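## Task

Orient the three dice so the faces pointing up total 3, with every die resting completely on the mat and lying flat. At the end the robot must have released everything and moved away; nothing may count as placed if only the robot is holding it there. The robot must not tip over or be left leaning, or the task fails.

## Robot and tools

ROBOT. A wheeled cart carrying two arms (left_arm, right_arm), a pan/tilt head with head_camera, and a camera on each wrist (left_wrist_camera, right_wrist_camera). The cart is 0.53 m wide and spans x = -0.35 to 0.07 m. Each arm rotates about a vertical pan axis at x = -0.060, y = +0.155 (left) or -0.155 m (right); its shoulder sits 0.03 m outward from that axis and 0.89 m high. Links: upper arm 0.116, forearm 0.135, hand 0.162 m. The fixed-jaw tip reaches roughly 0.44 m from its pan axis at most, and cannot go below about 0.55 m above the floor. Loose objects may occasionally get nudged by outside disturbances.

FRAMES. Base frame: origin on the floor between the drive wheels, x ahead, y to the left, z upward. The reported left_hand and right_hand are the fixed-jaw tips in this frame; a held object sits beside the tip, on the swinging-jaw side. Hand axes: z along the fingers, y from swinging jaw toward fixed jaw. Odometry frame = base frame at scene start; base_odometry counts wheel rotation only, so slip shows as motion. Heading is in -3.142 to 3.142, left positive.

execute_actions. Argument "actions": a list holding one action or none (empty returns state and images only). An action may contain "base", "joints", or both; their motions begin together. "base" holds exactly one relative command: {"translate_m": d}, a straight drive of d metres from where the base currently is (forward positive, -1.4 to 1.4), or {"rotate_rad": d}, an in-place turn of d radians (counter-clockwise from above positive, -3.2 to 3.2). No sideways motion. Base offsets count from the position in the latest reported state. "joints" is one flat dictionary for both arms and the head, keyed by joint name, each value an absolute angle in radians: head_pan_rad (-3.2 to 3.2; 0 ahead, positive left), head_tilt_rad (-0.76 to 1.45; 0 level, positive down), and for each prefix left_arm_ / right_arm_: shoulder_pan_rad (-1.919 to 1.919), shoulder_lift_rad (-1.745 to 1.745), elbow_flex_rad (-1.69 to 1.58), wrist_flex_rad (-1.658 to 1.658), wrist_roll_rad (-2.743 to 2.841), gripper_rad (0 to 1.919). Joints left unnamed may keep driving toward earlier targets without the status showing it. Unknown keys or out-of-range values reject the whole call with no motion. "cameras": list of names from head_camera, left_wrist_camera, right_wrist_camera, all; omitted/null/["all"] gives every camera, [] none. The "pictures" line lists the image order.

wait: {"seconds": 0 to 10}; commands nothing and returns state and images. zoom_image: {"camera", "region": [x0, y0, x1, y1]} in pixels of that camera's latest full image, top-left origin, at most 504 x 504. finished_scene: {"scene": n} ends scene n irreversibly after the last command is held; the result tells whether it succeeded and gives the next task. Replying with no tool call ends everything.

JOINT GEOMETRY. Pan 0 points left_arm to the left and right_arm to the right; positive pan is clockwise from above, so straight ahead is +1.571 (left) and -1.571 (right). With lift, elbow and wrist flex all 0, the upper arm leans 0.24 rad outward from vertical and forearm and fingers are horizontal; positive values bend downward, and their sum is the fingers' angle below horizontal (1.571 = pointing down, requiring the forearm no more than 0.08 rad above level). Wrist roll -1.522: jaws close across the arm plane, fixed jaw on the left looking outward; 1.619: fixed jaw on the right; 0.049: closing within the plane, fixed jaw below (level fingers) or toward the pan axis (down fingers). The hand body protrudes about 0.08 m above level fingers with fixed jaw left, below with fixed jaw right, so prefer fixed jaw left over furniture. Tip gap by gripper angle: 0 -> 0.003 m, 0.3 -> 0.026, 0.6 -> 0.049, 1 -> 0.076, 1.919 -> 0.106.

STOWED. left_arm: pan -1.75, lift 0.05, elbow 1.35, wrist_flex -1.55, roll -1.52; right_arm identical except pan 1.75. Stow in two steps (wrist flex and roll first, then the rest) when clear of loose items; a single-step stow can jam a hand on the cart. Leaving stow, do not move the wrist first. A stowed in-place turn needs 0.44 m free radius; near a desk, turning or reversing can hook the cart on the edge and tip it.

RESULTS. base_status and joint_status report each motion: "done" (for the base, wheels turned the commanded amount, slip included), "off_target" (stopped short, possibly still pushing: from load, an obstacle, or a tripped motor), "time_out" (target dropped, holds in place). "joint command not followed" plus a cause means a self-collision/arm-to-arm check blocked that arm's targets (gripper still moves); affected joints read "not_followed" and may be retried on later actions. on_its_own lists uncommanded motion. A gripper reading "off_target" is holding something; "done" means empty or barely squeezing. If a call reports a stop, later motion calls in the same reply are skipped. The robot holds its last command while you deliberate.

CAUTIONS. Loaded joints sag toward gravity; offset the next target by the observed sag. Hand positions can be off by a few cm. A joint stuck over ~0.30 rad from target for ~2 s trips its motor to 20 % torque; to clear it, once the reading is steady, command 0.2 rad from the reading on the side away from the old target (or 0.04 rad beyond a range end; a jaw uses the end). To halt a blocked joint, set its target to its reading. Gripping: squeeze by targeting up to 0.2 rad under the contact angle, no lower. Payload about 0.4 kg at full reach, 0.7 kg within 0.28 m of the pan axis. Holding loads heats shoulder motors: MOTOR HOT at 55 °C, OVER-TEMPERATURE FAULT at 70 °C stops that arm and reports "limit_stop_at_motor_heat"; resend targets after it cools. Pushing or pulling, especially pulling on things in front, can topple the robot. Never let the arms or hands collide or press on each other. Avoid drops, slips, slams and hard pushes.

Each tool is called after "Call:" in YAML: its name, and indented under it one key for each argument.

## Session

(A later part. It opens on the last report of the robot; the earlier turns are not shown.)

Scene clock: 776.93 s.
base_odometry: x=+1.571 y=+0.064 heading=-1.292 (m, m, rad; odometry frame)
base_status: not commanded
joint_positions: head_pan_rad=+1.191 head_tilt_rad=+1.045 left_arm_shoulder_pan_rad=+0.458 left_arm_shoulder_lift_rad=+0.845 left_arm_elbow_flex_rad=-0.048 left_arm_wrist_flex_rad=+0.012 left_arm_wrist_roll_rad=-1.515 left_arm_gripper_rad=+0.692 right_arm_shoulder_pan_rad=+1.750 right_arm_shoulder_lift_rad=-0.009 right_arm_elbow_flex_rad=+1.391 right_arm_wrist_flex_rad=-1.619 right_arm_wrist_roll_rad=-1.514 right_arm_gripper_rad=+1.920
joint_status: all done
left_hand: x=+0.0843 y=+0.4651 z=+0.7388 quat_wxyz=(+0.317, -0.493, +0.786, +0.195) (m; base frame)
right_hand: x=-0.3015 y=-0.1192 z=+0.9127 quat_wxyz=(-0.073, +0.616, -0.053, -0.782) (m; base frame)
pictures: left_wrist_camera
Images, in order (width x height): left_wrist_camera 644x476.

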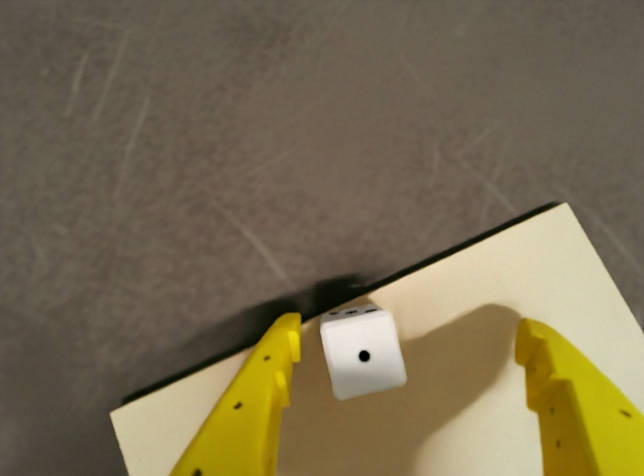

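Call:
execute_actions:
  actions:
    - {"joints": {"left_arm_shoulder_lift_rad": 0.86}}
  cameras: []

Call:
execute_actions:
  actions:
    - {"joints": {"left_arm_gripper_rad": 0.0}}
  cameras: ["left_wrist_camera"]

Scene clock: 780.33 s.
base_odometry: x=+1.571 y=+0.064 heading=-1.292 (m, m, rad; odometry frame)
base_status: not commanded
joint_positions: head_pan_rad=+1.191 head_tilt_rad=+1.045 left_arm_shoulder_pan_rad=+0.458 left_arm_shoulder_lift_rad=+0.862 left_arm_elbow_flex_rad=-0.062 left_arm_wrist_flex_rad=+0.006 left_arm_wrist_roll_rad=-1.515 left_arm_gripper_rad=+0.692 right_arm_shoulder_pan_rad=+1.750 right_arm_shoulder_lift_rad=-0.009 right_arm_elbow_flex_rad=+1.391 right_arm_wrist_flex_rad=-1.619 right_arm_wrist_roll_rad=-1.514 right_arm_gripper_rad=+1.920
joint_status: all done
left_hand: x=+0.0847 y=+0.4660 z=+0.7371 quat_wxyz=(+0.318, -0.493, +0.786, +0.196) (m; base frame)
right_hand: x=-0.3015 y=-0.1192 z=+0.9127 quat_wxyz=(-0.073, +0.616, -0.053, -0.782) (m; base frame)
pictures: none
No camera images: the call's "cameras" was empty. Leave "cameras" out to get every camera's image.

Scene clock: 781.23 s.
base_odometry: x=+1.571 y=+0.064 heading=-1.292 (m, m, rad; odometry frame)
base_status: not commanded
joint_positions: head_pan_rad=+1.191 head_tilt_rad=+1.045 left_arm_shoulder_pan_rad=+0.458 left_arm_shoulder_lift_rad=+0.862 left_arm_elbow_flex_rad=-0.068 left_arm_wrist_flex_rad=+0.004 left_arm_wrist_roll_rad=-1.515 left_arm_gripper_rad=+0.174 right_arm_shoulder_pan_rad=+1.750 right_arm_shoulder_lift_rad=-0.009 right_arm_elbow_flex_rad=+1.391 right_arm_wrist_flex_rad=-1.619 right_arm_wrist_roll_rad=-1.514 right_arm_gripper_rad=+1.920
joint_status: left_arm_gripper_rad off_target (ended at +0.174, target +0.000)
left_hand: x=+0.0853 y=+0.4673 z=+0.7385 quat_wxyz=(+0.321, -0.492, +0.785, +0.198) (m; base frame)
right_hand: x=-0.3015 y=-0.1192 z=+0.9127 quat_wxyz=(-0.073, +0.616, -0.053, -0.782) (m; base frame)
pictures: left_wrist_camera
Images, in order (width x height): left_wrist_camera 644x476.

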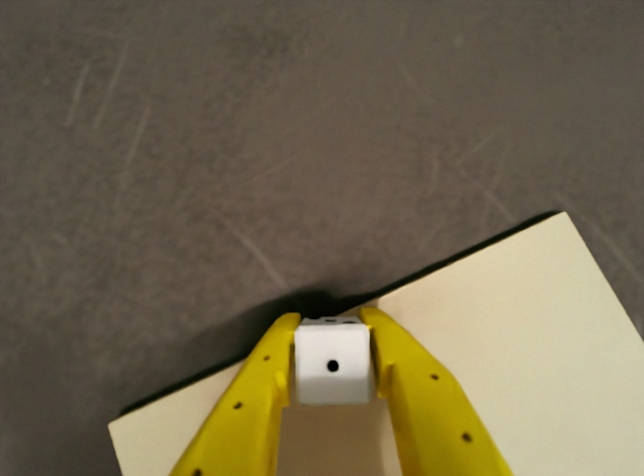

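Call:
execute_actions:
  actions:
    - {"joints": {"left_arm_shoulder_lift_rad": 0.6}}
  cameras: []

Call:
execute_actions:
  actions:
    - {"joints": {"left_arm_shoulder_lift_rad": 0.42, "left_arm_elbow_flex_rad": 0.68, "left_arm_wrist_flex_rad": -0.44}}
  cameras: []

Call:
execute_actions:
  actions:
    - {"joints": {"left_arm_shoulder_lift_rad": 0.53}}
  cameras: ["left_wrist_camera"]

Scene clock: 786.43 s.
base_odometry: x=+1.571 y=+0.064 heading=-1.292 (m, m, rad; odometry frame)
base_status: not commanded
joint_positions: head_pan_rad=+1.191 head_tilt_rad=+1.045 left_arm_shoulder_pan_rad=+0.458 left_arm_shoulder_lift_rad=+0.655 left_arm_elbow_flex_rad=-0.068 left_arm_wrist_flex_rad=+0.004 left_arm_wrist_roll_rad=-1.515 left_arm_gripper_rad=+0.174 right_arm_shoulder_pan_rad=+1.750 right_arm_shoulder_lift_rad=-0.009 right_arm_elbow_flex_rad=+1.391 right_arm_wrist_flex_rad=-1.619 right_arm_wrist_roll_rad=-1.514 right_arm_gripper_rad=+1.920
joint_status: all done
left_hand: x=+0.0965 y=+0.4899 z=+0.8064 quat_wxyz=(+0.401, -0.469, +0.747, +0.247) (m; base frame)
right_hand: x=-0.3015 y=-0.1192 z=+0.9127 quat_wxyz=(-0.073, +0.616, -0.053, -0.782) (m; base frame)
pictures: none
No camera images: the call's "cameras" was empty. Leave "cameras" out to get every camera's image.

Scene clock: 787.67 s.
base_odometry: x=+1.571 y=+0.064 heading=-1.292 (m, m, rad; odometry frame)
base_status: not commanded
joint_positions: head_pan_rad=+1.191 head_tilt_rad=+1.045 left_arm_shoulder_pan_rad=+0.458 left_arm_shoulder_lift_rad=+0.461 left_arm_elbow_flex_rad=+0.680 left_arm_wrist_flex_rad=-0.427 left_arm_wrist_roll_rad=-1.515 left_arm_gripper_rad=+0.174 right_arm_shoulder_pan_rad=+1.750 right_arm_shoulder_lift_rad=-0.009 right_arm_elbow_flex_rad=+1.391 right_arm_wrist_flex_rad=-1.619 right_arm_wrist_roll_rad=-1.514 right_arm_gripper_rad=+1.920
joint_status: all done
left_hand: x=+0.0602 y=+0.4163 z=+0.7564 quat_wxyz=(+0.353, -0.483, +0.771, +0.218) (m; base frame)
right_hand: x=-0.3015 y=-0.1192 z=+0.9127 quat_wxyz=(-0.073, +0.616, -0.053, -0.782) (m; base frame)
pictures: none
No camera images: the call's "cameras" was empty. Leave "cameras" out to get every camera's image.

Scene clock: 788.33 s.
base_odometry: x=+1.571 y=+0.064 heading=-1.292 (m, m, rad; odometry frame)
base_status: not commanded
joint_positions: head_pan_rad=+1.191 head_tilt_rad=+1.045 left_arm_shoulder_pan_rad=+0.458 left_arm_shoulder_lift_rad=+0.535 left_arm_elbow_flex_rad=+0.680 left_arm_wrist_flex_rad=-0.430 left_arm_wrist_roll_rad=-1.515 left_arm_gripper_rad=+0.174 right_arm_shoulder_pan_rad=+1.750 right_arm_shoulder_lift_rad=-0.009 right_arm_elbow_flex_rad=+1.391 right_arm_wrist_flex_rad=-1.619 right_arm_wrist_roll_rad=-1.514 right_arm_gripper_rad=+1.920
joint_status: all done
left_hand: x=+0.0556 y=+0.4069 z=+0.7383 quat_wxyz=(+0.326, -0.491, +0.783, +0.201) (m; base frame)
right_hand: x=-0.3015 y=-0.1192 z=+0.9127 quat_wxyz=(-0.073, +0.616, -0.053, -0.782) (m; base frame)
pictures: left_wrist_camera
Images, in order (width x height): left_wrist_camera 644x476.

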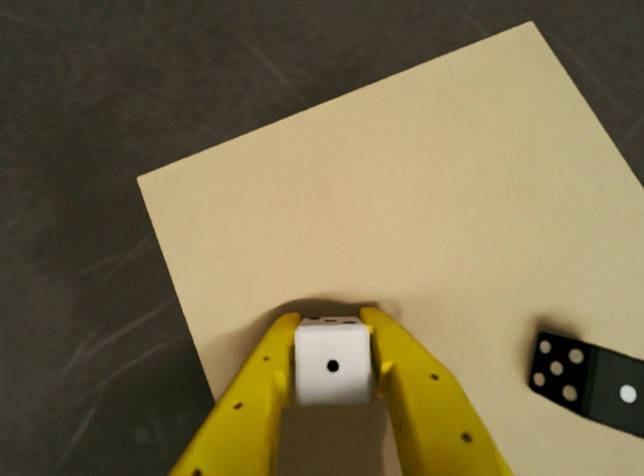

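Call:
execute_actions:
  actions:
    - {"joints": {"left_arm_gripper_rad": 0.7}}
  cameras: ["left_wrist_camera"]

Scene clock: 793.10 s.
base_odometry: x=+1.571 y=+0.064 heading=-1.292 (m, m, rad; odometry frame)
base_status: not commanded
joint_positions: head_pan_rad=+1.191 head_tilt_rad=+1.045 left_arm_shoulder_pan_rad=+0.458 left_arm_shoulder_lift_rad=+0.536 left_arm_elbow_flex_rad=+0.680 left_arm_wrist_flex_rad=-0.430 left_arm_wrist_roll_rad=-1.515 left_arm_gripper_rad=+0.691 right_arm_shoulder_pan_rad=+1.750 right_arm_shoulder_lift_rad=-0.009 right_arm_elbow_flex_rad=+1.391 right_arm_wrist_flex_rad=-1.619 right_arm_wrist_roll_rad=-1.514 right_arm_gripper_rad=+1.920
joint_status: all done
left_hand: x=+0.0555 y=+0.4067 z=+0.7379 quat_wxyz=(+0.325, -0.491, +0.783, +0.201) (m; base frame)
right_hand: x=-0.3015 y=-0.1192 z=+0.9127 quat_wxyz=(-0.073, +0.616, -0.053, -0.782) (m; base frame)
pictures: left_wrist_camera
Images, in order (width x height): left_wrist_camera 644x476.

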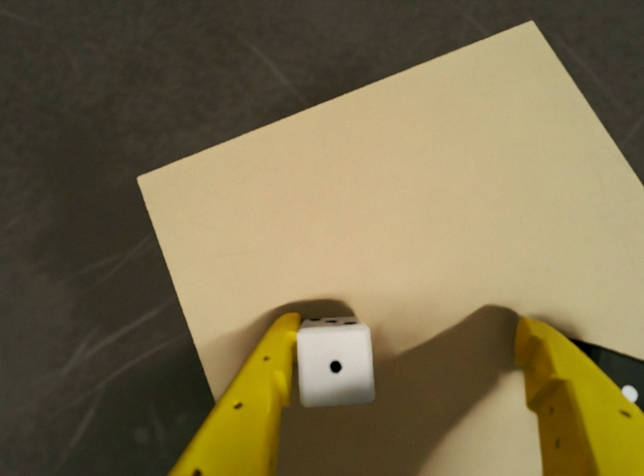

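Call:
execute_actions:
  actions:
    - {"joints": {"left_arm_shoulder_lift_rad": 0.2}}
  cameras: []

Call:
execute_actions:
  actions:
    - {"base": {"translate_m": -0.42}, "joints": {"left_arm_shoulder_lift_rad": 0.2, "left_arm_elbow_flex_rad": -0.06, "left_arm_wrist_flex_rad": 1.29, "left_arm_shoulder_pan_rad": 0.0}}
  cameras: ["left_wrist_camera", "head_camera"]

Scene clock: 796.70 s.
base_odometry: x=+1.571 y=+0.064 heading=-1.292 (m, m, rad; odometry frame)
base_status: not commanded
joint_positions: head_pan_rad=+1.191 head_tilt_rad=+1.045 left_arm_shoulder_pan_rad=+0.458 left_arm_shoulder_lift_rad=+0.240 left_arm_elbow_flex_rad=+0.682 left_arm_wrist_flex_rad=-0.430 left_arm_wrist_roll_rad=-1.515 left_arm_gripper_rad=+0.692 right_arm_shoulder_pan_rad=+1.750 right_arm_shoulder_lift_rad=-0.009 right_arm_elbow_flex_rad=+1.391 right_arm_wrist_flex_rad=-1.619 right_arm_wrist_roll_rad=-1.514 right_arm_gripper_rad=+1.920
joint_status: all done
left_hand: x=+0.0708 y=+0.4377 z=+0.8162 quat_wxyz=(+0.437, -0.456, +0.727, +0.270) (m; base frame)
right_hand: x=-0.3015 y=-0.1192 z=+0.9127 quat_wxyz=(-0.073, +0.616, -0.053, -0.782) (m; base frame)
pictures: none
No camera images: the call's "cameras" was empty. Leave "cameras" out to get every camera's image.

Scene clock: 799.73 s.
base_odometry: x=+1.455 y=+0.468 heading=-1.291 (m, m, rad; odometry frame)
base_status: done
joint_positions: head_pan_rad=+1.191 head_tilt_rad=+1.045 left_arm_shoulder_pan_rad=+0.007 left_arm_shoulder_lift_rad=+0.240 left_arm_elbow_flex_rad=-0.024 left_arm_wrist_flex_rad=+1.283 left_arm_wrist_roll_rad=-1.515 left_arm_gripper_rad=+0.692 right_arm_shoulder_pan_rad=+1.750 right_arm_shoulder_lift_rad=-0.009 right_arm_elbow_flex_rad=+1.391 right_arm_wrist_flex_rad=-1.619 right_arm_wrist_roll_rad=-1.514 right_arm_gripper_rad=+1.920
joint_status: all done
left_hand: x=-0.0661 y=+0.3834 z=+0.8126 quat_wxyz=(+0.025, -0.707, +0.706, +0.025) (m; base frame)
right_hand: x=-0.3015 y=-0.1192 z=+0.9127 quat_wxyz=(-0.073, +0.616, -0.053, -0.782) (m; base frame)
pictures: head_camera, left_wrist_camera
Images, in order (width x height): head_camera 644x476, left_wrist_camera 644x476.

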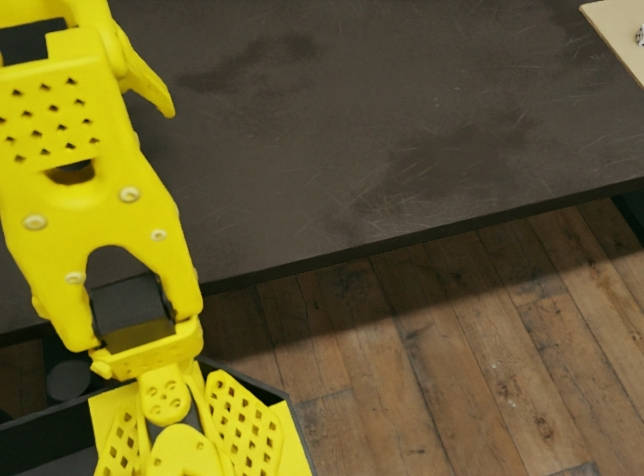

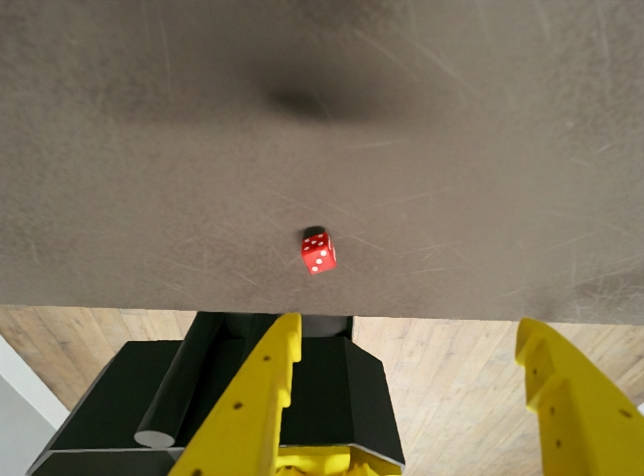

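Call:
zoom_image:
  camera: "left_wrist_camera"
  region: [270, 210, 370, 285]

Region (270, 210, 370, 285) of left_wrist_camera's 644x476 image, scaled by 5.040; it fills the top 378 rows of this view, and the rest is white.

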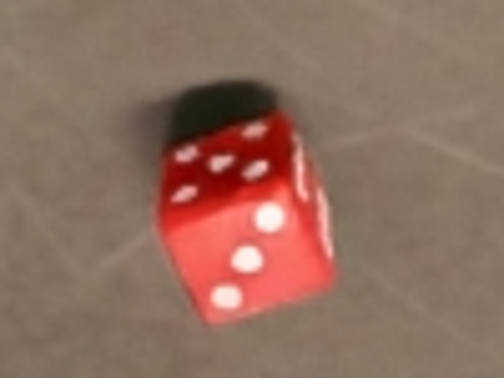

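Call:
execute_actions:
  actions:
    - {"joints": {"left_arm_elbow_flex_rad": 0.54, "left_arm_wrist_flex_rad": 0.72, "left_arm_wrist_roll_rad": 0.4, "left_arm_shoulder_lift_rad": 0.2}}
  cameras: ["left_wrist_camera"]

Scene clock: 812.77 s.
base_odometry: x=+1.455 y=+0.468 heading=-1.291 (m, m, rad; odometry frame)
base_status: not commanded
joint_positions: head_pan_rad=+1.191 head_tilt_rad=+1.045 left_arm_shoulder_pan_rad=+0.007 left_arm_shoulder_lift_rad=+0.237 left_arm_elbow_flex_rad=+0.541 left_arm_wrist_flex_rad=+0.727 left_arm_wrist_roll_rad=+0.392 left_arm_gripper_rad=+0.692 right_arm_shoulder_pan_rad=+1.750 right_arm_shoulder_lift_rad=-0.009 right_arm_elbow_flex_rad=+1.391 right_arm_wrist_flex_rad=-1.619 right_arm_wrist_roll_rad=-1.514 right_arm_gripper_rad=+1.920
joint_status: all done
left_hand: x=-0.0556 y=+0.3421 z=+0.7452 quat_wxyz=(+0.033, -0.985, -0.167, -0.006) (m; base frame)
right_hand: x=-0.3015 y=-0.1192 z=+0.9127 quat_wxyz=(-0.073, +0.616, -0.053, -0.782) (m; base frame)
pictures: left_wrist_camera
Images, in order (width x height): left_wrist_camera 644x476.

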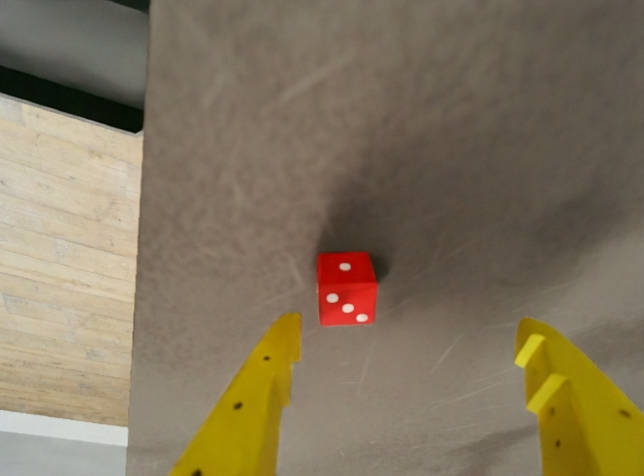

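Call:
execute_actions:
  actions:
    - {"joints": {"left_arm_shoulder_lift_rad": 0.31}}
  cameras: ["left_wrist_camera"]

Scene clock: 815.33 s.
base_odometry: x=+1.455 y=+0.468 heading=-1.291 (m, m, rad; odometry frame)
base_status: not commanded
joint_positions: head_pan_rad=+1.191 head_tilt_rad=+1.045 left_arm_shoulder_pan_rad=+0.007 left_arm_shoulder_lift_rad=+0.316 left_arm_elbow_flex_rad=+0.541 left_arm_wrist_flex_rad=+0.727 left_arm_wrist_roll_rad=+0.392 left_arm_gripper_rad=+0.692 right_arm_shoulder_pan_rad=+1.750 right_arm_shoulder_lift_rad=-0.009 right_arm_elbow_flex_rad=+1.391 right_arm_wrist_flex_rad=-1.619 right_arm_wrist_roll_rad=-1.514 right_arm_gripper_rad=+1.920
joint_status: all done
left_hand: x=-0.0557 y=+0.3300 z=+0.7334 quat_wxyz=(-0.006, -0.986, -0.167, +0.001) (m; base frame)
right_hand: x=-0.3015 y=-0.1192 z=+0.9127 quat_wxyz=(-0.073, +0.616, -0.053, -0.782) (m; base frame)
pictures: left_wrist_camera
Images, in order (width x height): left_wrist_camera 644x476.

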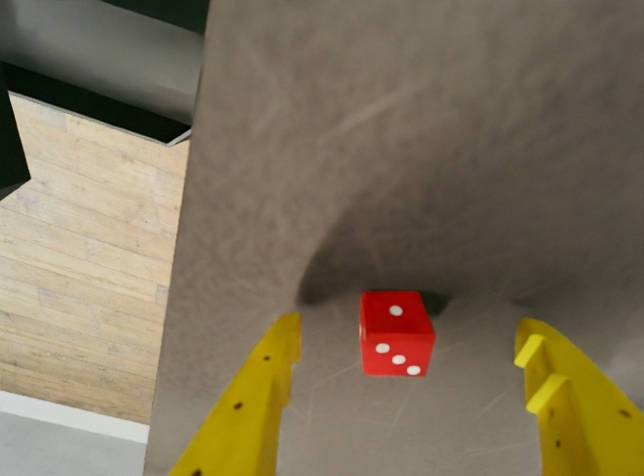

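Call:
execute_actions:
  actions:
    - {"joints": {"left_arm_gripper_rad": 0.0}}
  cameras: ["left_wrist_camera"]

Scene clock: 817.47 s.
base_odometry: x=+1.455 y=+0.468 heading=-1.291 (m, m, rad; odometry frame)
base_status: not commanded
joint_positions: head_pan_rad=+1.191 head_tilt_rad=+1.045 left_arm_shoulder_pan_rad=+0.007 left_arm_shoulder_lift_rad=+0.316 left_arm_elbow_flex_rad=+0.541 left_arm_wrist_flex_rad=+0.727 left_arm_wrist_roll_rad=+0.392 left_arm_gripper_rad=+0.175 right_arm_shoulder_pan_rad=+1.750 right_arm_shoulder_lift_rad=-0.009 right_arm_elbow_flex_rad=+1.391 right_arm_wrist_flex_rad=-1.619 right_arm_wrist_roll_rad=-1.514 right_arm_gripper_rad=+1.920
joint_status: left_arm_gripper_rad off_target (ended at +0.175, target +0.000)
left_hand: x=-0.0557 y=+0.3300 z=+0.7334 quat_wxyz=(-0.006, -0.986, -0.167, +0.001) (m; base frame)
right_hand: x=-0.3015 y=-0.1192 z=+0.9127 quat_wxyz=(-0.073, +0.616, -0.053, -0.782) (m; base frame)
pictures: left_wrist_camera
Images, in order (width x height): left_wrist_camera 644x476.

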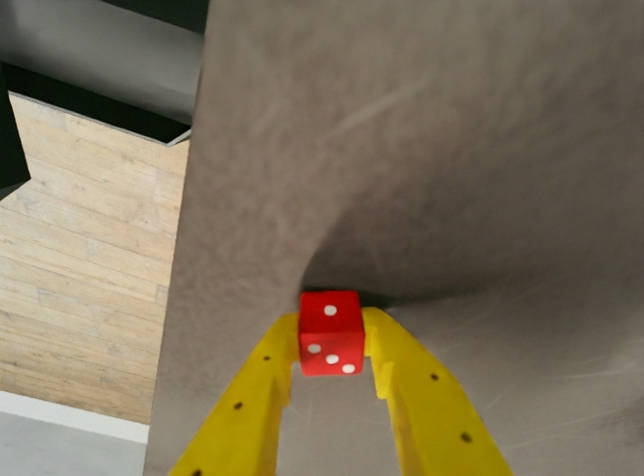

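Call:
execute_actions:
  actions:
    - {"joints": {"left_arm_shoulder_lift_rad": 0.18}}
  cameras: []

Call:
execute_actions:
  actions:
    - {"base": {"translate_m": 0.42}, "joints": {"left_arm_wrist_roll_rad": -1.52}}
  cameras: []

Call:
execute_actions:
  actions:
    - {"joints": {"left_arm_shoulder_lift_rad": 0.31}}
  cameras: []

Call:
execute_actions:
  actions:
    - {"joints": {"left_arm_gripper_rad": 0.7}}
  cameras: ["left_wrist_camera"]

Scene clock: 822.97 s.
base_odometry: x=+1.455 y=+0.468 heading=-1.291 (m, m, rad; odometry frame)
base_status: not commanded
joint_positions: head_pan_rad=+1.191 head_tilt_rad=+1.045 left_arm_shoulder_pan_rad=+0.007 left_arm_shoulder_lift_rad=+0.216 left_arm_elbow_flex_rad=+0.541 left_arm_wrist_flex_rad=+0.727 left_arm_wrist_roll_rad=+0.392 left_arm_gripper_rad=+0.175 right_arm_shoulder_pan_rad=+1.750 right_arm_shoulder_lift_rad=-0.009 right_arm_elbow_flex_rad=+1.391 right_arm_wrist_flex_rad=-1.619 right_arm_wrist_roll_rad=-1.514 right_arm_gripper_rad=+1.920
joint_status: all done
left_hand: x=-0.0556 y=+0.3453 z=+0.7486 quat_wxyz=(+0.043, -0.985, -0.167, -0.008) (m; base frame)
right_hand: x=-0.3015 y=-0.1192 z=+0.9127 quat_wxyz=(-0.073, +0.616, -0.053, -0.782) (m; base frame)
pictures: none
No camera images: the call's "cameras" was empty. Leave "cameras" out to get every camera's image.

Scene clock: 826.00 s.
base_odometry: x=+1.570 y=+0.064 heading=-1.294 (m, m, rad; odometry frame)
base_status: done
joint_positions: head_pan_rad=+1.191 head_tilt_rad=+1.045 left_arm_shoulder_pan_rad=+0.007 left_arm_shoulder_lift_rad=+0.216 left_arm_elbow_flex_rad=+0.541 left_arm_wrist_flex_rad=+0.727 left_arm_wrist_roll_rad=-1.513 left_arm_gripper_rad=+0.175 right_arm_shoulder_pan_rad=+1.750 right_arm_shoulder_lift_rad=-0.009 right_arm_elbow_flex_rad=+1.391 right_arm_wrist_flex_rad=-1.619 right_arm_wrist_roll_rad=-1.514 right_arm_gripper_rad=+1.920
joint_status: all done
left_hand: x=-0.0663 y=+0.3524 z=+0.7492 quat_wxyz=(+0.031, -0.707, +0.706, +0.031) (m; base frame)
right_hand: x=-0.3015 y=-0.1192 z=+0.9127 quat_wxyz=(-0.073, +0.616, -0.053, -0.782) (m; base frame)
pictures: none
No camera images: the call's "cameras" was empty. Leave "cameras" out to get every camera's image.

Scene clock: 826.70 s.
base_odometry: x=+1.570 y=+0.064 heading=-1.294 (m, m, rad; odometry frame)
base_status: not commanded
joint_positions: head_pan_rad=+1.191 head_tilt_rad=+1.045 left_arm_shoulder_pan_rad=+0.007 left_arm_shoulder_lift_rad=+0.317 left_arm_elbow_flex_rad=+0.541 left_arm_wrist_flex_rad=+0.727 left_arm_wrist_roll_rad=-1.513 left_arm_gripper_rad=+0.175 right_arm_shoulder_pan_rad=+1.750 right_arm_shoulder_lift_rad=-0.009 right_arm_elbow_flex_rad=+1.391 right_arm_wrist_flex_rad=-1.619 right_arm_wrist_roll_rad=-1.514 right_arm_gripper_rad=+1.920
joint_status: all done
left_hand: x=-0.0664 y=+0.3369 z=+0.7331 quat_wxyz=(-0.005, -0.708, +0.706, -0.005) (m; base frame)
right_hand: x=-0.3015 y=-0.1192 z=+0.9127 quat_wxyz=(-0.073, +0.616, -0.053, -0.782) (m; base frame)
pictures: none
No camera images: the call's "cameras" was empty. Leave "cameras" out to get every camera's image.

Scene clock: 827.60 s.
base_odometry: x=+1.570 y=+0.064 heading=-1.294 (m, m, rad; odometry frame)
base_status: not commanded
joint_positions: head_pan_rad=+1.191 head_tilt_rad=+1.045 left_arm_shoulder_pan_rad=+0.007 left_arm_shoulder_lift_rad=+0.317 left_arm_elbow_flex_rad=+0.541 left_arm_wrist_flex_rad=+0.727 left_arm_wrist_roll_rad=-1.513 left_arm_gripper_rad=+0.691 right_arm_shoulder_pan_rad=+1.750 right_arm_shoulder_lift_rad=-0.009 right_arm_elbow_flex_rad=+1.391 right_arm_wrist_flex_rad=-1.619 right_arm_wrist_roll_rad=-1.514 right_arm_gripper_rad=+1.920
joint_status: all done
left_hand: x=-0.0664 y=+0.3369 z=+0.7331 quat_wxyz=(-0.005, -0.708, +0.706, -0.005) (m; base frame)
right_hand: x=-0.3015 y=-0.1192 z=+0.9127 quat_wxyz=(-0.073, +0.616, -0.053, -0.782) (m; base frame)
pictures: left_wrist_camera
Images, in order (width x height): left_wrist_camera 644x476.

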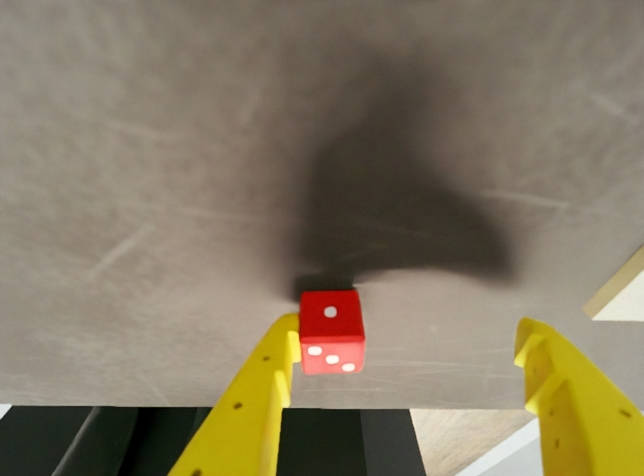

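Call:
execute_actions:
  actions:
    - {"joints": {"left_arm_shoulder_lift_rad": 0.1}}
  cameras: []

Call:
execute_actions:
  actions:
    - {"joints": {"left_arm_elbow_flex_rad": -0.19, "left_arm_wrist_flex_rad": 1.36, "left_arm_shoulder_pan_rad": -0.04}}
  cameras: []

Call:
execute_actions:
  actions:
    - {"joints": {"left_arm_shoulder_lift_rad": 0.72}}
  cameras: ["left_wrist_camera"]

Scene clock: 833.97 s.
base_odometry: x=+1.570 y=+0.064 heading=-1.294 (m, m, rad; odometry frame)
base_status: not commanded
joint_positions: head_pan_rad=+1.191 head_tilt_rad=+1.045 left_arm_shoulder_pan_rad=+0.007 left_arm_shoulder_lift_rad=+0.136 left_arm_elbow_flex_rad=+0.541 left_arm_wrist_flex_rad=+0.727 left_arm_wrist_roll_rad=-1.513 left_arm_gripper_rad=+0.692 right_arm_shoulder_pan_rad=+1.750 right_arm_shoulder_lift_rad=-0.009 right_arm_elbow_flex_rad=+1.391 right_arm_wrist_flex_rad=-1.619 right_arm_wrist_roll_rad=-1.514 right_arm_gripper_rad=+1.920
joint_status: all done
left_hand: x=-0.0662 y=+0.3634 z=+0.7630 quat_wxyz=(+0.060, -0.705, +0.704, +0.059) (m; base frame)
right_hand: x=-0.3015 y=-0.1192 z=+0.9127 quat_wxyz=(-0.073, +0.616, -0.053, -0.782) (m; base frame)
pictures: none
No camera images: the call's "cameras" was empty. Leave "cameras" out to get every camera's image.

Scene clock: 835.23 s.
base_odometry: x=+1.570 y=+0.064 heading=-1.294 (m, m, rad; odometry frame)
base_status: not commanded
joint_positions: head_pan_rad=+1.191 head_tilt_rad=+1.045 left_arm_shoulder_pan_rad=-0.031 left_arm_shoulder_lift_rad=+0.136 left_arm_elbow_flex_rad=-0.151 left_arm_wrist_flex_rad=+1.354 left_arm_wrist_roll_rad=-1.513 left_arm_gripper_rad=+0.692 right_arm_shoulder_pan_rad=+1.750 right_arm_shoulder_lift_rad=-0.009 right_arm_elbow_flex_rad=+1.391 right_arm_wrist_flex_rad=-1.619 right_arm_wrist_roll_rad=-1.514 right_arm_gripper_rad=+1.920
joint_status: all done
left_hand: x=-0.0754 y=+0.3995 z=+0.8527 quat_wxyz=(+0.081, -0.716, +0.688, +0.083) (m; base frame)
right_hand: x=-0.3015 y=-0.1192 z=+0.9127 quat_wxyz=(-0.073, +0.616, -0.053, -0.782) (m; base frame)
pictures: none
No camera images: the call's "cameras" was empty. Leave "cameras" out to get every camera's image.

Scene clock: 836.43 s.
base_odometry: x=+1.570 y=+0.064 heading=-1.294 (m, m, rad; odometry frame)
base_status: not commanded
joint_positions: head_pan_rad=+1.191 head_tilt_rad=+1.045 left_arm_shoulder_pan_rad=-0.031 left_arm_shoulder_lift_rad=+0.733 left_arm_elbow_flex_rad=-0.160 left_arm_wrist_flex_rad=+1.354 left_arm_wrist_roll_rad=-1.513 left_arm_gripper_rad=+0.692 right_arm_shoulder_pan_rad=+1.750 right_arm_shoulder_lift_rad=-0.009 right_arm_elbow_flex_rad=+1.391 right_arm_wrist_flex_rad=-1.619 right_arm_wrist_roll_rad=-1.514 right_arm_gripper_rad=+1.920
joint_status: all done
left_hand: x=-0.0736 y=+0.3412 z=+0.7399 quat_wxyz=(-0.124, -0.710, +0.682, -0.126) (m; base frame)
right_hand: x=-0.3015 y=-0.1192 z=+0.9127 quat_wxyz=(-0.073, +0.616, -0.053, -0.782) (m; base frame)
pictures: left_wrist_camera
Images, in order (width x height): left_wrist_camera 644x476.

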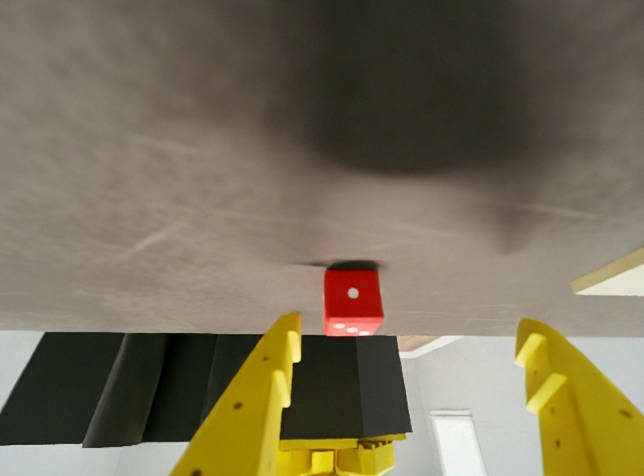

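Call:
execute_actions:
  actions:
    - {"joints": {"left_arm_shoulder_lift_rad": 0.79}}
  cameras: []

Call:
execute_actions:
  actions:
    - {"joints": {"left_arm_gripper_rad": 0.0}}
  cameras: ["left_wrist_camera"]

Scene clock: 839.90 s.
base_odometry: x=+1.570 y=+0.064 heading=-1.294 (m, m, rad; odometry frame)
base_status: not commanded
joint_positions: head_pan_rad=+1.191 head_tilt_rad=+1.045 left_arm_shoulder_pan_rad=-0.031 left_arm_shoulder_lift_rad=+0.802 left_arm_elbow_flex_rad=-0.164 left_arm_wrist_flex_rad=+1.354 left_arm_wrist_roll_rad=-1.513 left_arm_gripper_rad=+0.692 right_arm_shoulder_pan_rad=+1.750 right_arm_shoulder_lift_rad=-0.009 right_arm_elbow_flex_rad=+1.391 right_arm_wrist_flex_rad=-1.619 right_arm_wrist_roll_rad=-1.514 right_arm_gripper_rad=+1.920
joint_status: all done
left_hand: x=-0.0732 y=+0.3309 z=+0.7296 quat_wxyz=(-0.146, -0.705, +0.677, -0.150) (m; base frame)
right_hand: x=-0.3015 y=-0.1192 z=+0.9127 quat_wxyz=(-0.073, +0.616, -0.053, -0.782) (m; base frame)
pictures: none
No camera images: the call's "cameras" was empty. Leave "cameras" out to get every camera's image.

Scene clock: 840.80 s.
base_odometry: x=+1.570 y=+0.064 heading=-1.294 (m, m, rad; odometry frame)
base_status: not commanded
joint_positions: head_pan_rad=+1.191 head_tilt_rad=+1.045 left_arm_shoulder_pan_rad=-0.031 left_arm_shoulder_lift_rad=+0.802 left_arm_elbow_flex_rad=-0.164 left_arm_wrist_flex_rad=+1.354 left_arm_wrist_roll_rad=-1.513 left_arm_gripper_rad=+0.175 right_arm_shoulder_pan_rad=+1.750 right_arm_shoulder_lift_rad=-0.009 right_arm_elbow_flex_rad=+1.391 right_arm_wrist_flex_rad=-1.619 right_arm_wrist_roll_rad=-1.514 right_arm_gripper_rad=+1.920
joint_status: left_arm_gripper_rad off_target (ended at +0.175, target +0.000)
left_hand: x=-0.0732 y=+0.3309 z=+0.7296 quat_wxyz=(-0.146, -0.705, +0.677, -0.150) (m; base frame)
right_hand: x=-0.3015 y=-0.1192 z=+0.9127 quat_wxyz=(-0.073, +0.616, -0.053, -0.782) (m; base frame)
pictures: left_wrist_camera
Images, in order (width x height): left_wrist_camera 644x476.

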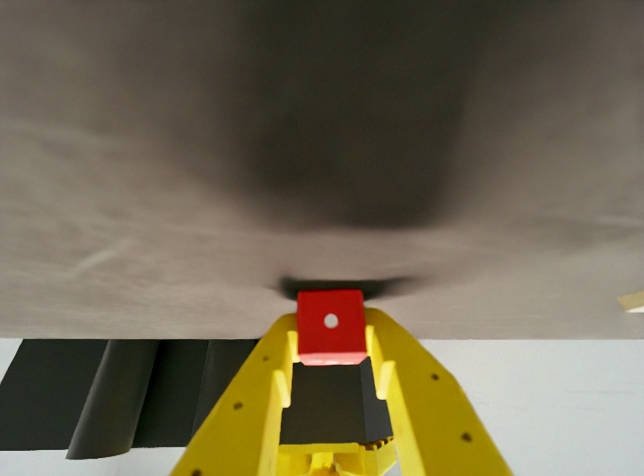

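Call:
execute_actions:
  actions:
    - {"joints": {"left_arm_shoulder_lift_rad": 0.15}}
  cameras: []

Call:
execute_actions:
  actions:
    - {"joints": {"left_arm_elbow_flex_rad": 0.8, "left_arm_wrist_flex_rad": -1.37, "left_arm_shoulder_pan_rad": 0.9}}
  cameras: []

Call:
execute_actions:
  actions:
    - {"joints": {"left_arm_shoulder_lift_rad": 0.86}}
  cameras: ["left_wrist_camera"]

Scene clock: 845.57 s.
base_odometry: x=+1.570 y=+0.064 heading=-1.294 (m, m, rad; odometry frame)
base_status: not commanded
joint_positions: head_pan_rad=+1.191 head_tilt_rad=+1.045 left_arm_shoulder_pan_rad=-0.031 left_arm_shoulder_lift_rad=+0.193 left_arm_elbow_flex_rad=-0.164 left_arm_wrist_flex_rad=+1.354 left_arm_wrist_roll_rad=-1.513 left_arm_gripper_rad=+0.175 right_arm_shoulder_pan_rad=+1.750 right_arm_shoulder_lift_rad=-0.009 right_arm_elbow_flex_rad=+1.391 right_arm_wrist_flex_rad=-1.619 right_arm_wrist_roll_rad=-1.514 right_arm_gripper_rad=+1.920
joint_status: all done
left_hand: x=-0.0754 y=+0.3987 z=+0.8426 quat_wxyz=(+0.065, -0.718, +0.690, +0.067) (m; base frame)
right_hand: x=-0.3015 y=-0.1192 z=+0.9127 quat_wxyz=(-0.073, +0.616, -0.053, -0.782) (m; base frame)
pictures: none
No camera images: the call's "cameras" was empty. Leave "cameras" out to get every camera's image.

Scene clock: 848.10 s.
base_odometry: x=+1.570 y=+0.064 heading=-1.294 (m, m, rad; odometry frame)
base_status: not commanded
joint_positions: head_pan_rad=+1.191 head_tilt_rad=+1.045 left_arm_shoulder_pan_rad=+0.891 left_arm_shoulder_lift_rad=+0.187 left_arm_elbow_flex_rad=+0.801 left_arm_wrist_flex_rad=-1.355 left_arm_wrist_roll_rad=-1.513 left_arm_gripper_rad=+0.175 right_arm_shoulder_pan_rad=+1.750 right_arm_shoulder_lift_rad=-0.009 right_arm_elbow_flex_rad=+1.391 right_arm_wrist_flex_rad=-1.619 right_arm_wrist_roll_rad=-1.514 right_arm_gripper_rad=+1.920
joint_status: all done
left_hand: x=+0.1741 y=+0.3543 z=+0.9470 quat_wxyz=(+0.778, -0.191, +0.533, +0.271) (m; base frame)
right_hand: x=-0.3015 y=-0.1192 z=+0.9127 quat_wxyz=(-0.073, +0.616, -0.053, -0.782) (m; base frame)
pictures: none
No camera images: the call's "cameras" was empty. Leave "cameras" out to get every camera's image.

Scene clock: 849.30 s.
base_odometry: x=+1.570 y=+0.064 heading=-1.294 (m, m, rad; odometry frame)
base_status: not commanded
joint_positions: head_pan_rad=+1.191 head_tilt_rad=+1.045 left_arm_shoulder_pan_rad=+0.891 left_arm_shoulder_lift_rad=+0.866 left_arm_elbow_flex_rad=+0.801 left_arm_wrist_flex_rad=-1.355 left_arm_wrist_roll_rad=-1.513 left_arm_gripper_rad=+0.175 right_arm_shoulder_pan_rad=+1.750 right_arm_shoulder_lift_rad=-0.009 right_arm_elbow_flex_rad=+1.391 right_arm_wrist_flex_rad=-1.619 right_arm_wrist_roll_rad=-1.514 right_arm_gripper_rad=+1.920
joint_status: all done
left_hand: x=+0.1521 y=+0.3365 z=+0.7612 quat_wxyz=(+0.556, -0.273, +0.761, +0.194) (m; base frame)
right_hand: x=-0.3015 y=-0.1192 z=+0.9127 quat_wxyz=(-0.073, +0.616, -0.053, -0.782) (m; base frame)
pictures: left_wrist_camera
Images, in order (width x height): left_wrist_camera 644x476.

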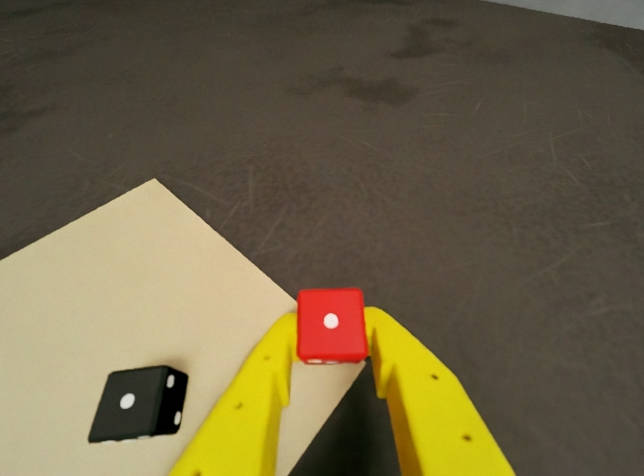

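Call:
execute_actions:
  actions:
    - {"joints": {"left_arm_shoulder_lift_rad": 0.6}}
  cameras: []

Call:
execute_actions:
  actions:
    - {"joints": {"left_arm_elbow_flex_rad": 0.44, "left_arm_wrist_flex_rad": -1.01, "left_arm_shoulder_pan_rad": 0.62}}
  cameras: []

Call:
execute_actions:
  actions:
    - {"joints": {"left_arm_shoulder_lift_rad": 0.9}}
  cameras: ["left_wrist_camera"]

Scene clock: 856.40 s.
base_odometry: x=+1.570 y=+0.064 heading=-1.294 (m, m, rad; odometry frame)
base_status: not commanded
joint_positions: head_pan_rad=+1.191 head_tilt_rad=+1.045 left_arm_shoulder_pan_rad=+0.891 left_arm_shoulder_lift_rad=+0.641 left_arm_elbow_flex_rad=+0.801 left_arm_wrist_flex_rad=-1.355 left_arm_wrist_roll_rad=-1.513 left_arm_gripper_rad=+0.175 right_arm_shoulder_pan_rad=+1.750 right_arm_shoulder_lift_rad=-0.009 right_arm_elbow_flex_rad=+1.391 right_arm_wrist_flex_rad=-1.619 right_arm_wrist_roll_rad=-1.514 right_arm_gripper_rad=+1.920
joint_status: all done
left_hand: x=+0.1703 y=+0.3513 z=+0.8201 quat_wxyz=(+0.638, -0.249, +0.694, +0.222) (m; base frame)
right_hand: x=-0.3015 y=-0.1192 z=+0.9127 quat_wxyz=(-0.073, +0.616, -0.053, -0.782) (m; base frame)
pictures: none
No camera images: the call's "cameras" was empty. Leave "cameras" out to get every camera's image.

Scene clock: 857.43 s.
base_odometry: x=+1.570 y=+0.064 heading=-1.294 (m, m, rad; odometry frame)
base_status: not commanded
joint_positions: head_pan_rad=+1.191 head_tilt_rad=+1.045 left_arm_shoulder_pan_rad=+0.630 left_arm_shoulder_lift_rad=+0.641 left_arm_elbow_flex_rad=+0.472 left_arm_wrist_flex_rad=-1.011 left_arm_wrist_roll_rad=-1.513 left_arm_gripper_rad=+0.175 right_arm_shoulder_pan_rad=+1.750 right_arm_shoulder_lift_rad=-0.009 right_arm_elbow_flex_rad=+1.391 right_arm_wrist_flex_rad=-1.619 right_arm_wrist_roll_rad=-1.514 right_arm_gripper_rad=+1.920
joint_status: all done
left_hand: x=+0.1365 y=+0.4377 z=+0.8324 quat_wxyz=(+0.599, -0.339, +0.660, +0.301) (m; base frame)
right_hand: x=-0.3015 y=-0.1192 z=+0.9127 quat_wxyz=(-0.073, +0.616, -0.053, -0.782) (m; base frame)
pictures: none
No camera images: the call's "cameras" was empty. Leave "cameras" out to get every camera's image.

Scene clock: 858.40 s.
base_odometry: x=+1.570 y=+0.064 heading=-1.294 (m, m, rad; odometry frame)
base_status: not commanded
joint_positions: head_pan_rad=+1.191 head_tilt_rad=+1.045 left_arm_shoulder_pan_rad=+0.630 left_arm_shoulder_lift_rad=+0.912 left_arm_elbow_flex_rad=+0.465 left_arm_wrist_flex_rad=-1.011 left_arm_wrist_roll_rad=-1.513 left_arm_gripper_rad=+0.175 right_arm_shoulder_pan_rad=+1.750 right_arm_shoulder_lift_rad=-0.009 right_arm_elbow_flex_rad=+1.391 right_arm_wrist_flex_rad=-1.619 right_arm_wrist_roll_rad=-1.514 right_arm_gripper_rad=+1.920
joint_status: all done
left_hand: x=+0.1207 y=+0.4160 z=+0.7516 quat_wxyz=(+0.506, -0.377, +0.733, +0.254) (m; base frame)
right_hand: x=-0.3015 y=-0.1192 z=+0.9127 quat_wxyz=(-0.073, +0.616, -0.053, -0.782) (m; base frame)
pictures: left_wrist_camera
Images, in order (width x height): left_wrist_camera 644x476.

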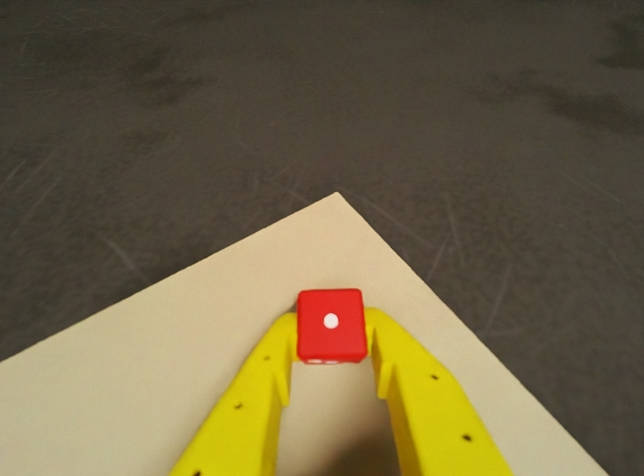

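Call:
execute_actions:
  actions:
    - {"joints": {"left_arm_shoulder_lift_rad": 0.94}}
  cameras: []

Call:
execute_actions:
  actions:
    - {"joints": {"left_arm_gripper_rad": 0.7}}
  cameras: ["left_wrist_camera"]

Scene clock: 868.67 s.
base_odometry: x=+1.570 y=+0.064 heading=-1.294 (m, m, rad; odometry frame)
base_status: not commanded
joint_positions: head_pan_rad=+1.191 head_tilt_rad=+1.045 left_arm_shoulder_pan_rad=+0.628 left_arm_shoulder_lift_rad=+0.946 left_arm_elbow_flex_rad=+0.458 left_arm_wrist_flex_rad=-1.011 left_arm_wrist_roll_rad=-1.513 left_arm_gripper_rad=+0.175 right_arm_shoulder_pan_rad=+1.750 right_arm_shoulder_lift_rad=-0.009 right_arm_elbow_flex_rad=+1.391 right_arm_wrist_flex_rad=-1.619 right_arm_wrist_roll_rad=-1.514 right_arm_gripper_rad=+1.920
joint_status: all done
left_hand: x=+0.1182 y=+0.4135 z=+0.7433 quat_wxyz=(+0.496, -0.381, +0.739, +0.250) (m; base frame)
right_hand: x=-0.3015 y=-0.1192 z=+0.9127 quat_wxyz=(-0.073, +0.616, -0.053, -0.782) (m; base frame)
pictures: none
No camera images: the call's "cameras" was empty. Leave "cameras" out to get every camera's image.

Scene clock: 869.57 s.
base_odometry: x=+1.570 y=+0.064 heading=-1.294 (m, m, rad; odometry frame)
base_status: not commanded
joint_positions: head_pan_rad=+1.191 head_tilt_rad=+1.045 left_arm_shoulder_pan_rad=+0.628 left_arm_shoulder_lift_rad=+0.951 left_arm_elbow_flex_rad=+0.458 left_arm_wrist_flex_rad=-1.011 left_arm_wrist_roll_rad=-1.513 left_arm_gripper_rad=+0.691 right_arm_shoulder_pan_rad=+1.750 right_arm_shoulder_lift_rad=-0.009 right_arm_elbow_flex_rad=+1.391 right_arm_wrist_flex_rad=-1.619 right_arm_wrist_roll_rad=-1.514 right_arm_gripper_rad=+1.920
joint_status: all done
left_hand: x=+0.1178 y=+0.4129 z=+0.7420 quat_wxyz=(+0.495, -0.381, +0.740, +0.249) (m; base frame)
right_hand: x=-0.3015 y=-0.1192 z=+0.9127 quat_wxyz=(-0.073, +0.616, -0.053, -0.782) (m; base frame)
pictures: left_wrist_camera
Images, in order (width x height): left_wrist_camera 644x476.

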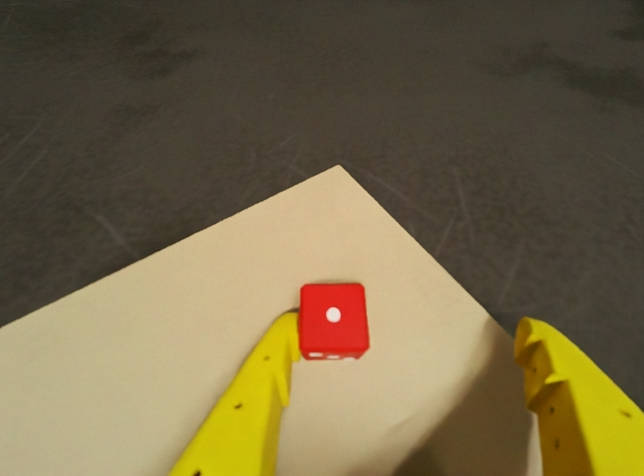

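Now raise the arm and pan it away to verify with the head camera.

Call:
execute_actions:
  actions:
    - {"joints": {"left_arm_shoulder_lift_rad": 0.2}}
  cameras: []

Call:
execute_actions:
  actions:
    - {"joints": {"left_arm_shoulder_pan_rad": -0.9, "head_pan_rad": 1.15, "head_tilt_rad": 1.0}}
  cameras: ["head_camera"]

Scene clock: 875.00 s.
base_odometry: x=+1.570 y=+0.064 heading=-1.294 (m, m, rad; odometry frame)
base_status: not commanded
joint_positions: head_pan_rad=+1.191 head_tilt_rad=+1.045 left_arm_shoulder_pan_rad=+0.628 left_arm_shoulder_lift_rad=+0.245 left_arm_elbow_flex_rad=+0.458 left_arm_wrist_flex_rad=-1.011 left_arm_wrist_roll_rad=-1.513 left_arm_gripper_rad=+0.692 right_arm_shoulder_pan_rad=+1.750 right_arm_shoulder_lift_rad=-0.009 right_arm_elbow_flex_rad=+1.391 right_arm_wrist_flex_rad=-1.619 right_arm_wrist_roll_rad=-1.514 right_arm_gripper_rad=+1.920
joint_status: all done
left_hand: x=+0.1361 y=+0.4380 z=+0.9617 quat_wxyz=(+0.721, -0.270, +0.524, +0.363) (m; base frame)
right_hand: x=-0.3015 y=-0.1192 z=+0.9127 quat_wxyz=(-0.073, +0.616, -0.053, -0.782) (m; base frame)
pictures: none
No camera images: the call's "cameras" was empty. Leave "cameras" out to get every camera's image.

Scene clock: 876.83 s.
base_odometry: x=+1.570 y=+0.064 heading=-1.294 (m, m, rad; odometry frame)
base_status: not commanded
joint_positions: head_pan_rad=+1.160 head_tilt_rad=+1.015 left_arm_shoulder_pan_rad=-0.890 left_arm_shoulder_lift_rad=+0.245 left_arm_elbow_flex_rad=+0.458 left_arm_wrist_flex_rad=-1.011 left_arm_wrist_roll_rad=-1.513 left_arm_gripper_rad=+0.692 right_arm_shoulder_pan_rad=+1.750 right_arm_shoulder_lift_rad=-0.009 right_arm_elbow_flex_rad=+1.391 right_arm_wrist_flex_rad=-1.619 right_arm_wrist_roll_rad=-1.514 right_arm_gripper_rad=+1.920
joint_status: all done
left_hand: x=-0.3324 y=+0.3656 z=+0.9617 quat_wxyz=(+0.273, -0.557, +0.194, +0.760) (m; base frame)
right_hand: x=-0.3015 y=-0.1192 z=+0.9127 quat_wxyz=(-0.073, +0.616, -0.053, -0.782) (m; base frame)
pictures: head_camera
Images, in order (width x height): head_camera 644x476.

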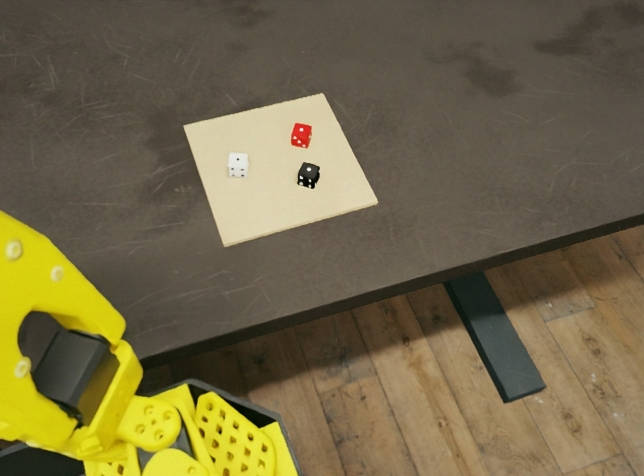

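All three dice show 1 and sit flat on the mat.

Call:
finished_scene:
  scene: 1

The scene is finished: the task was done.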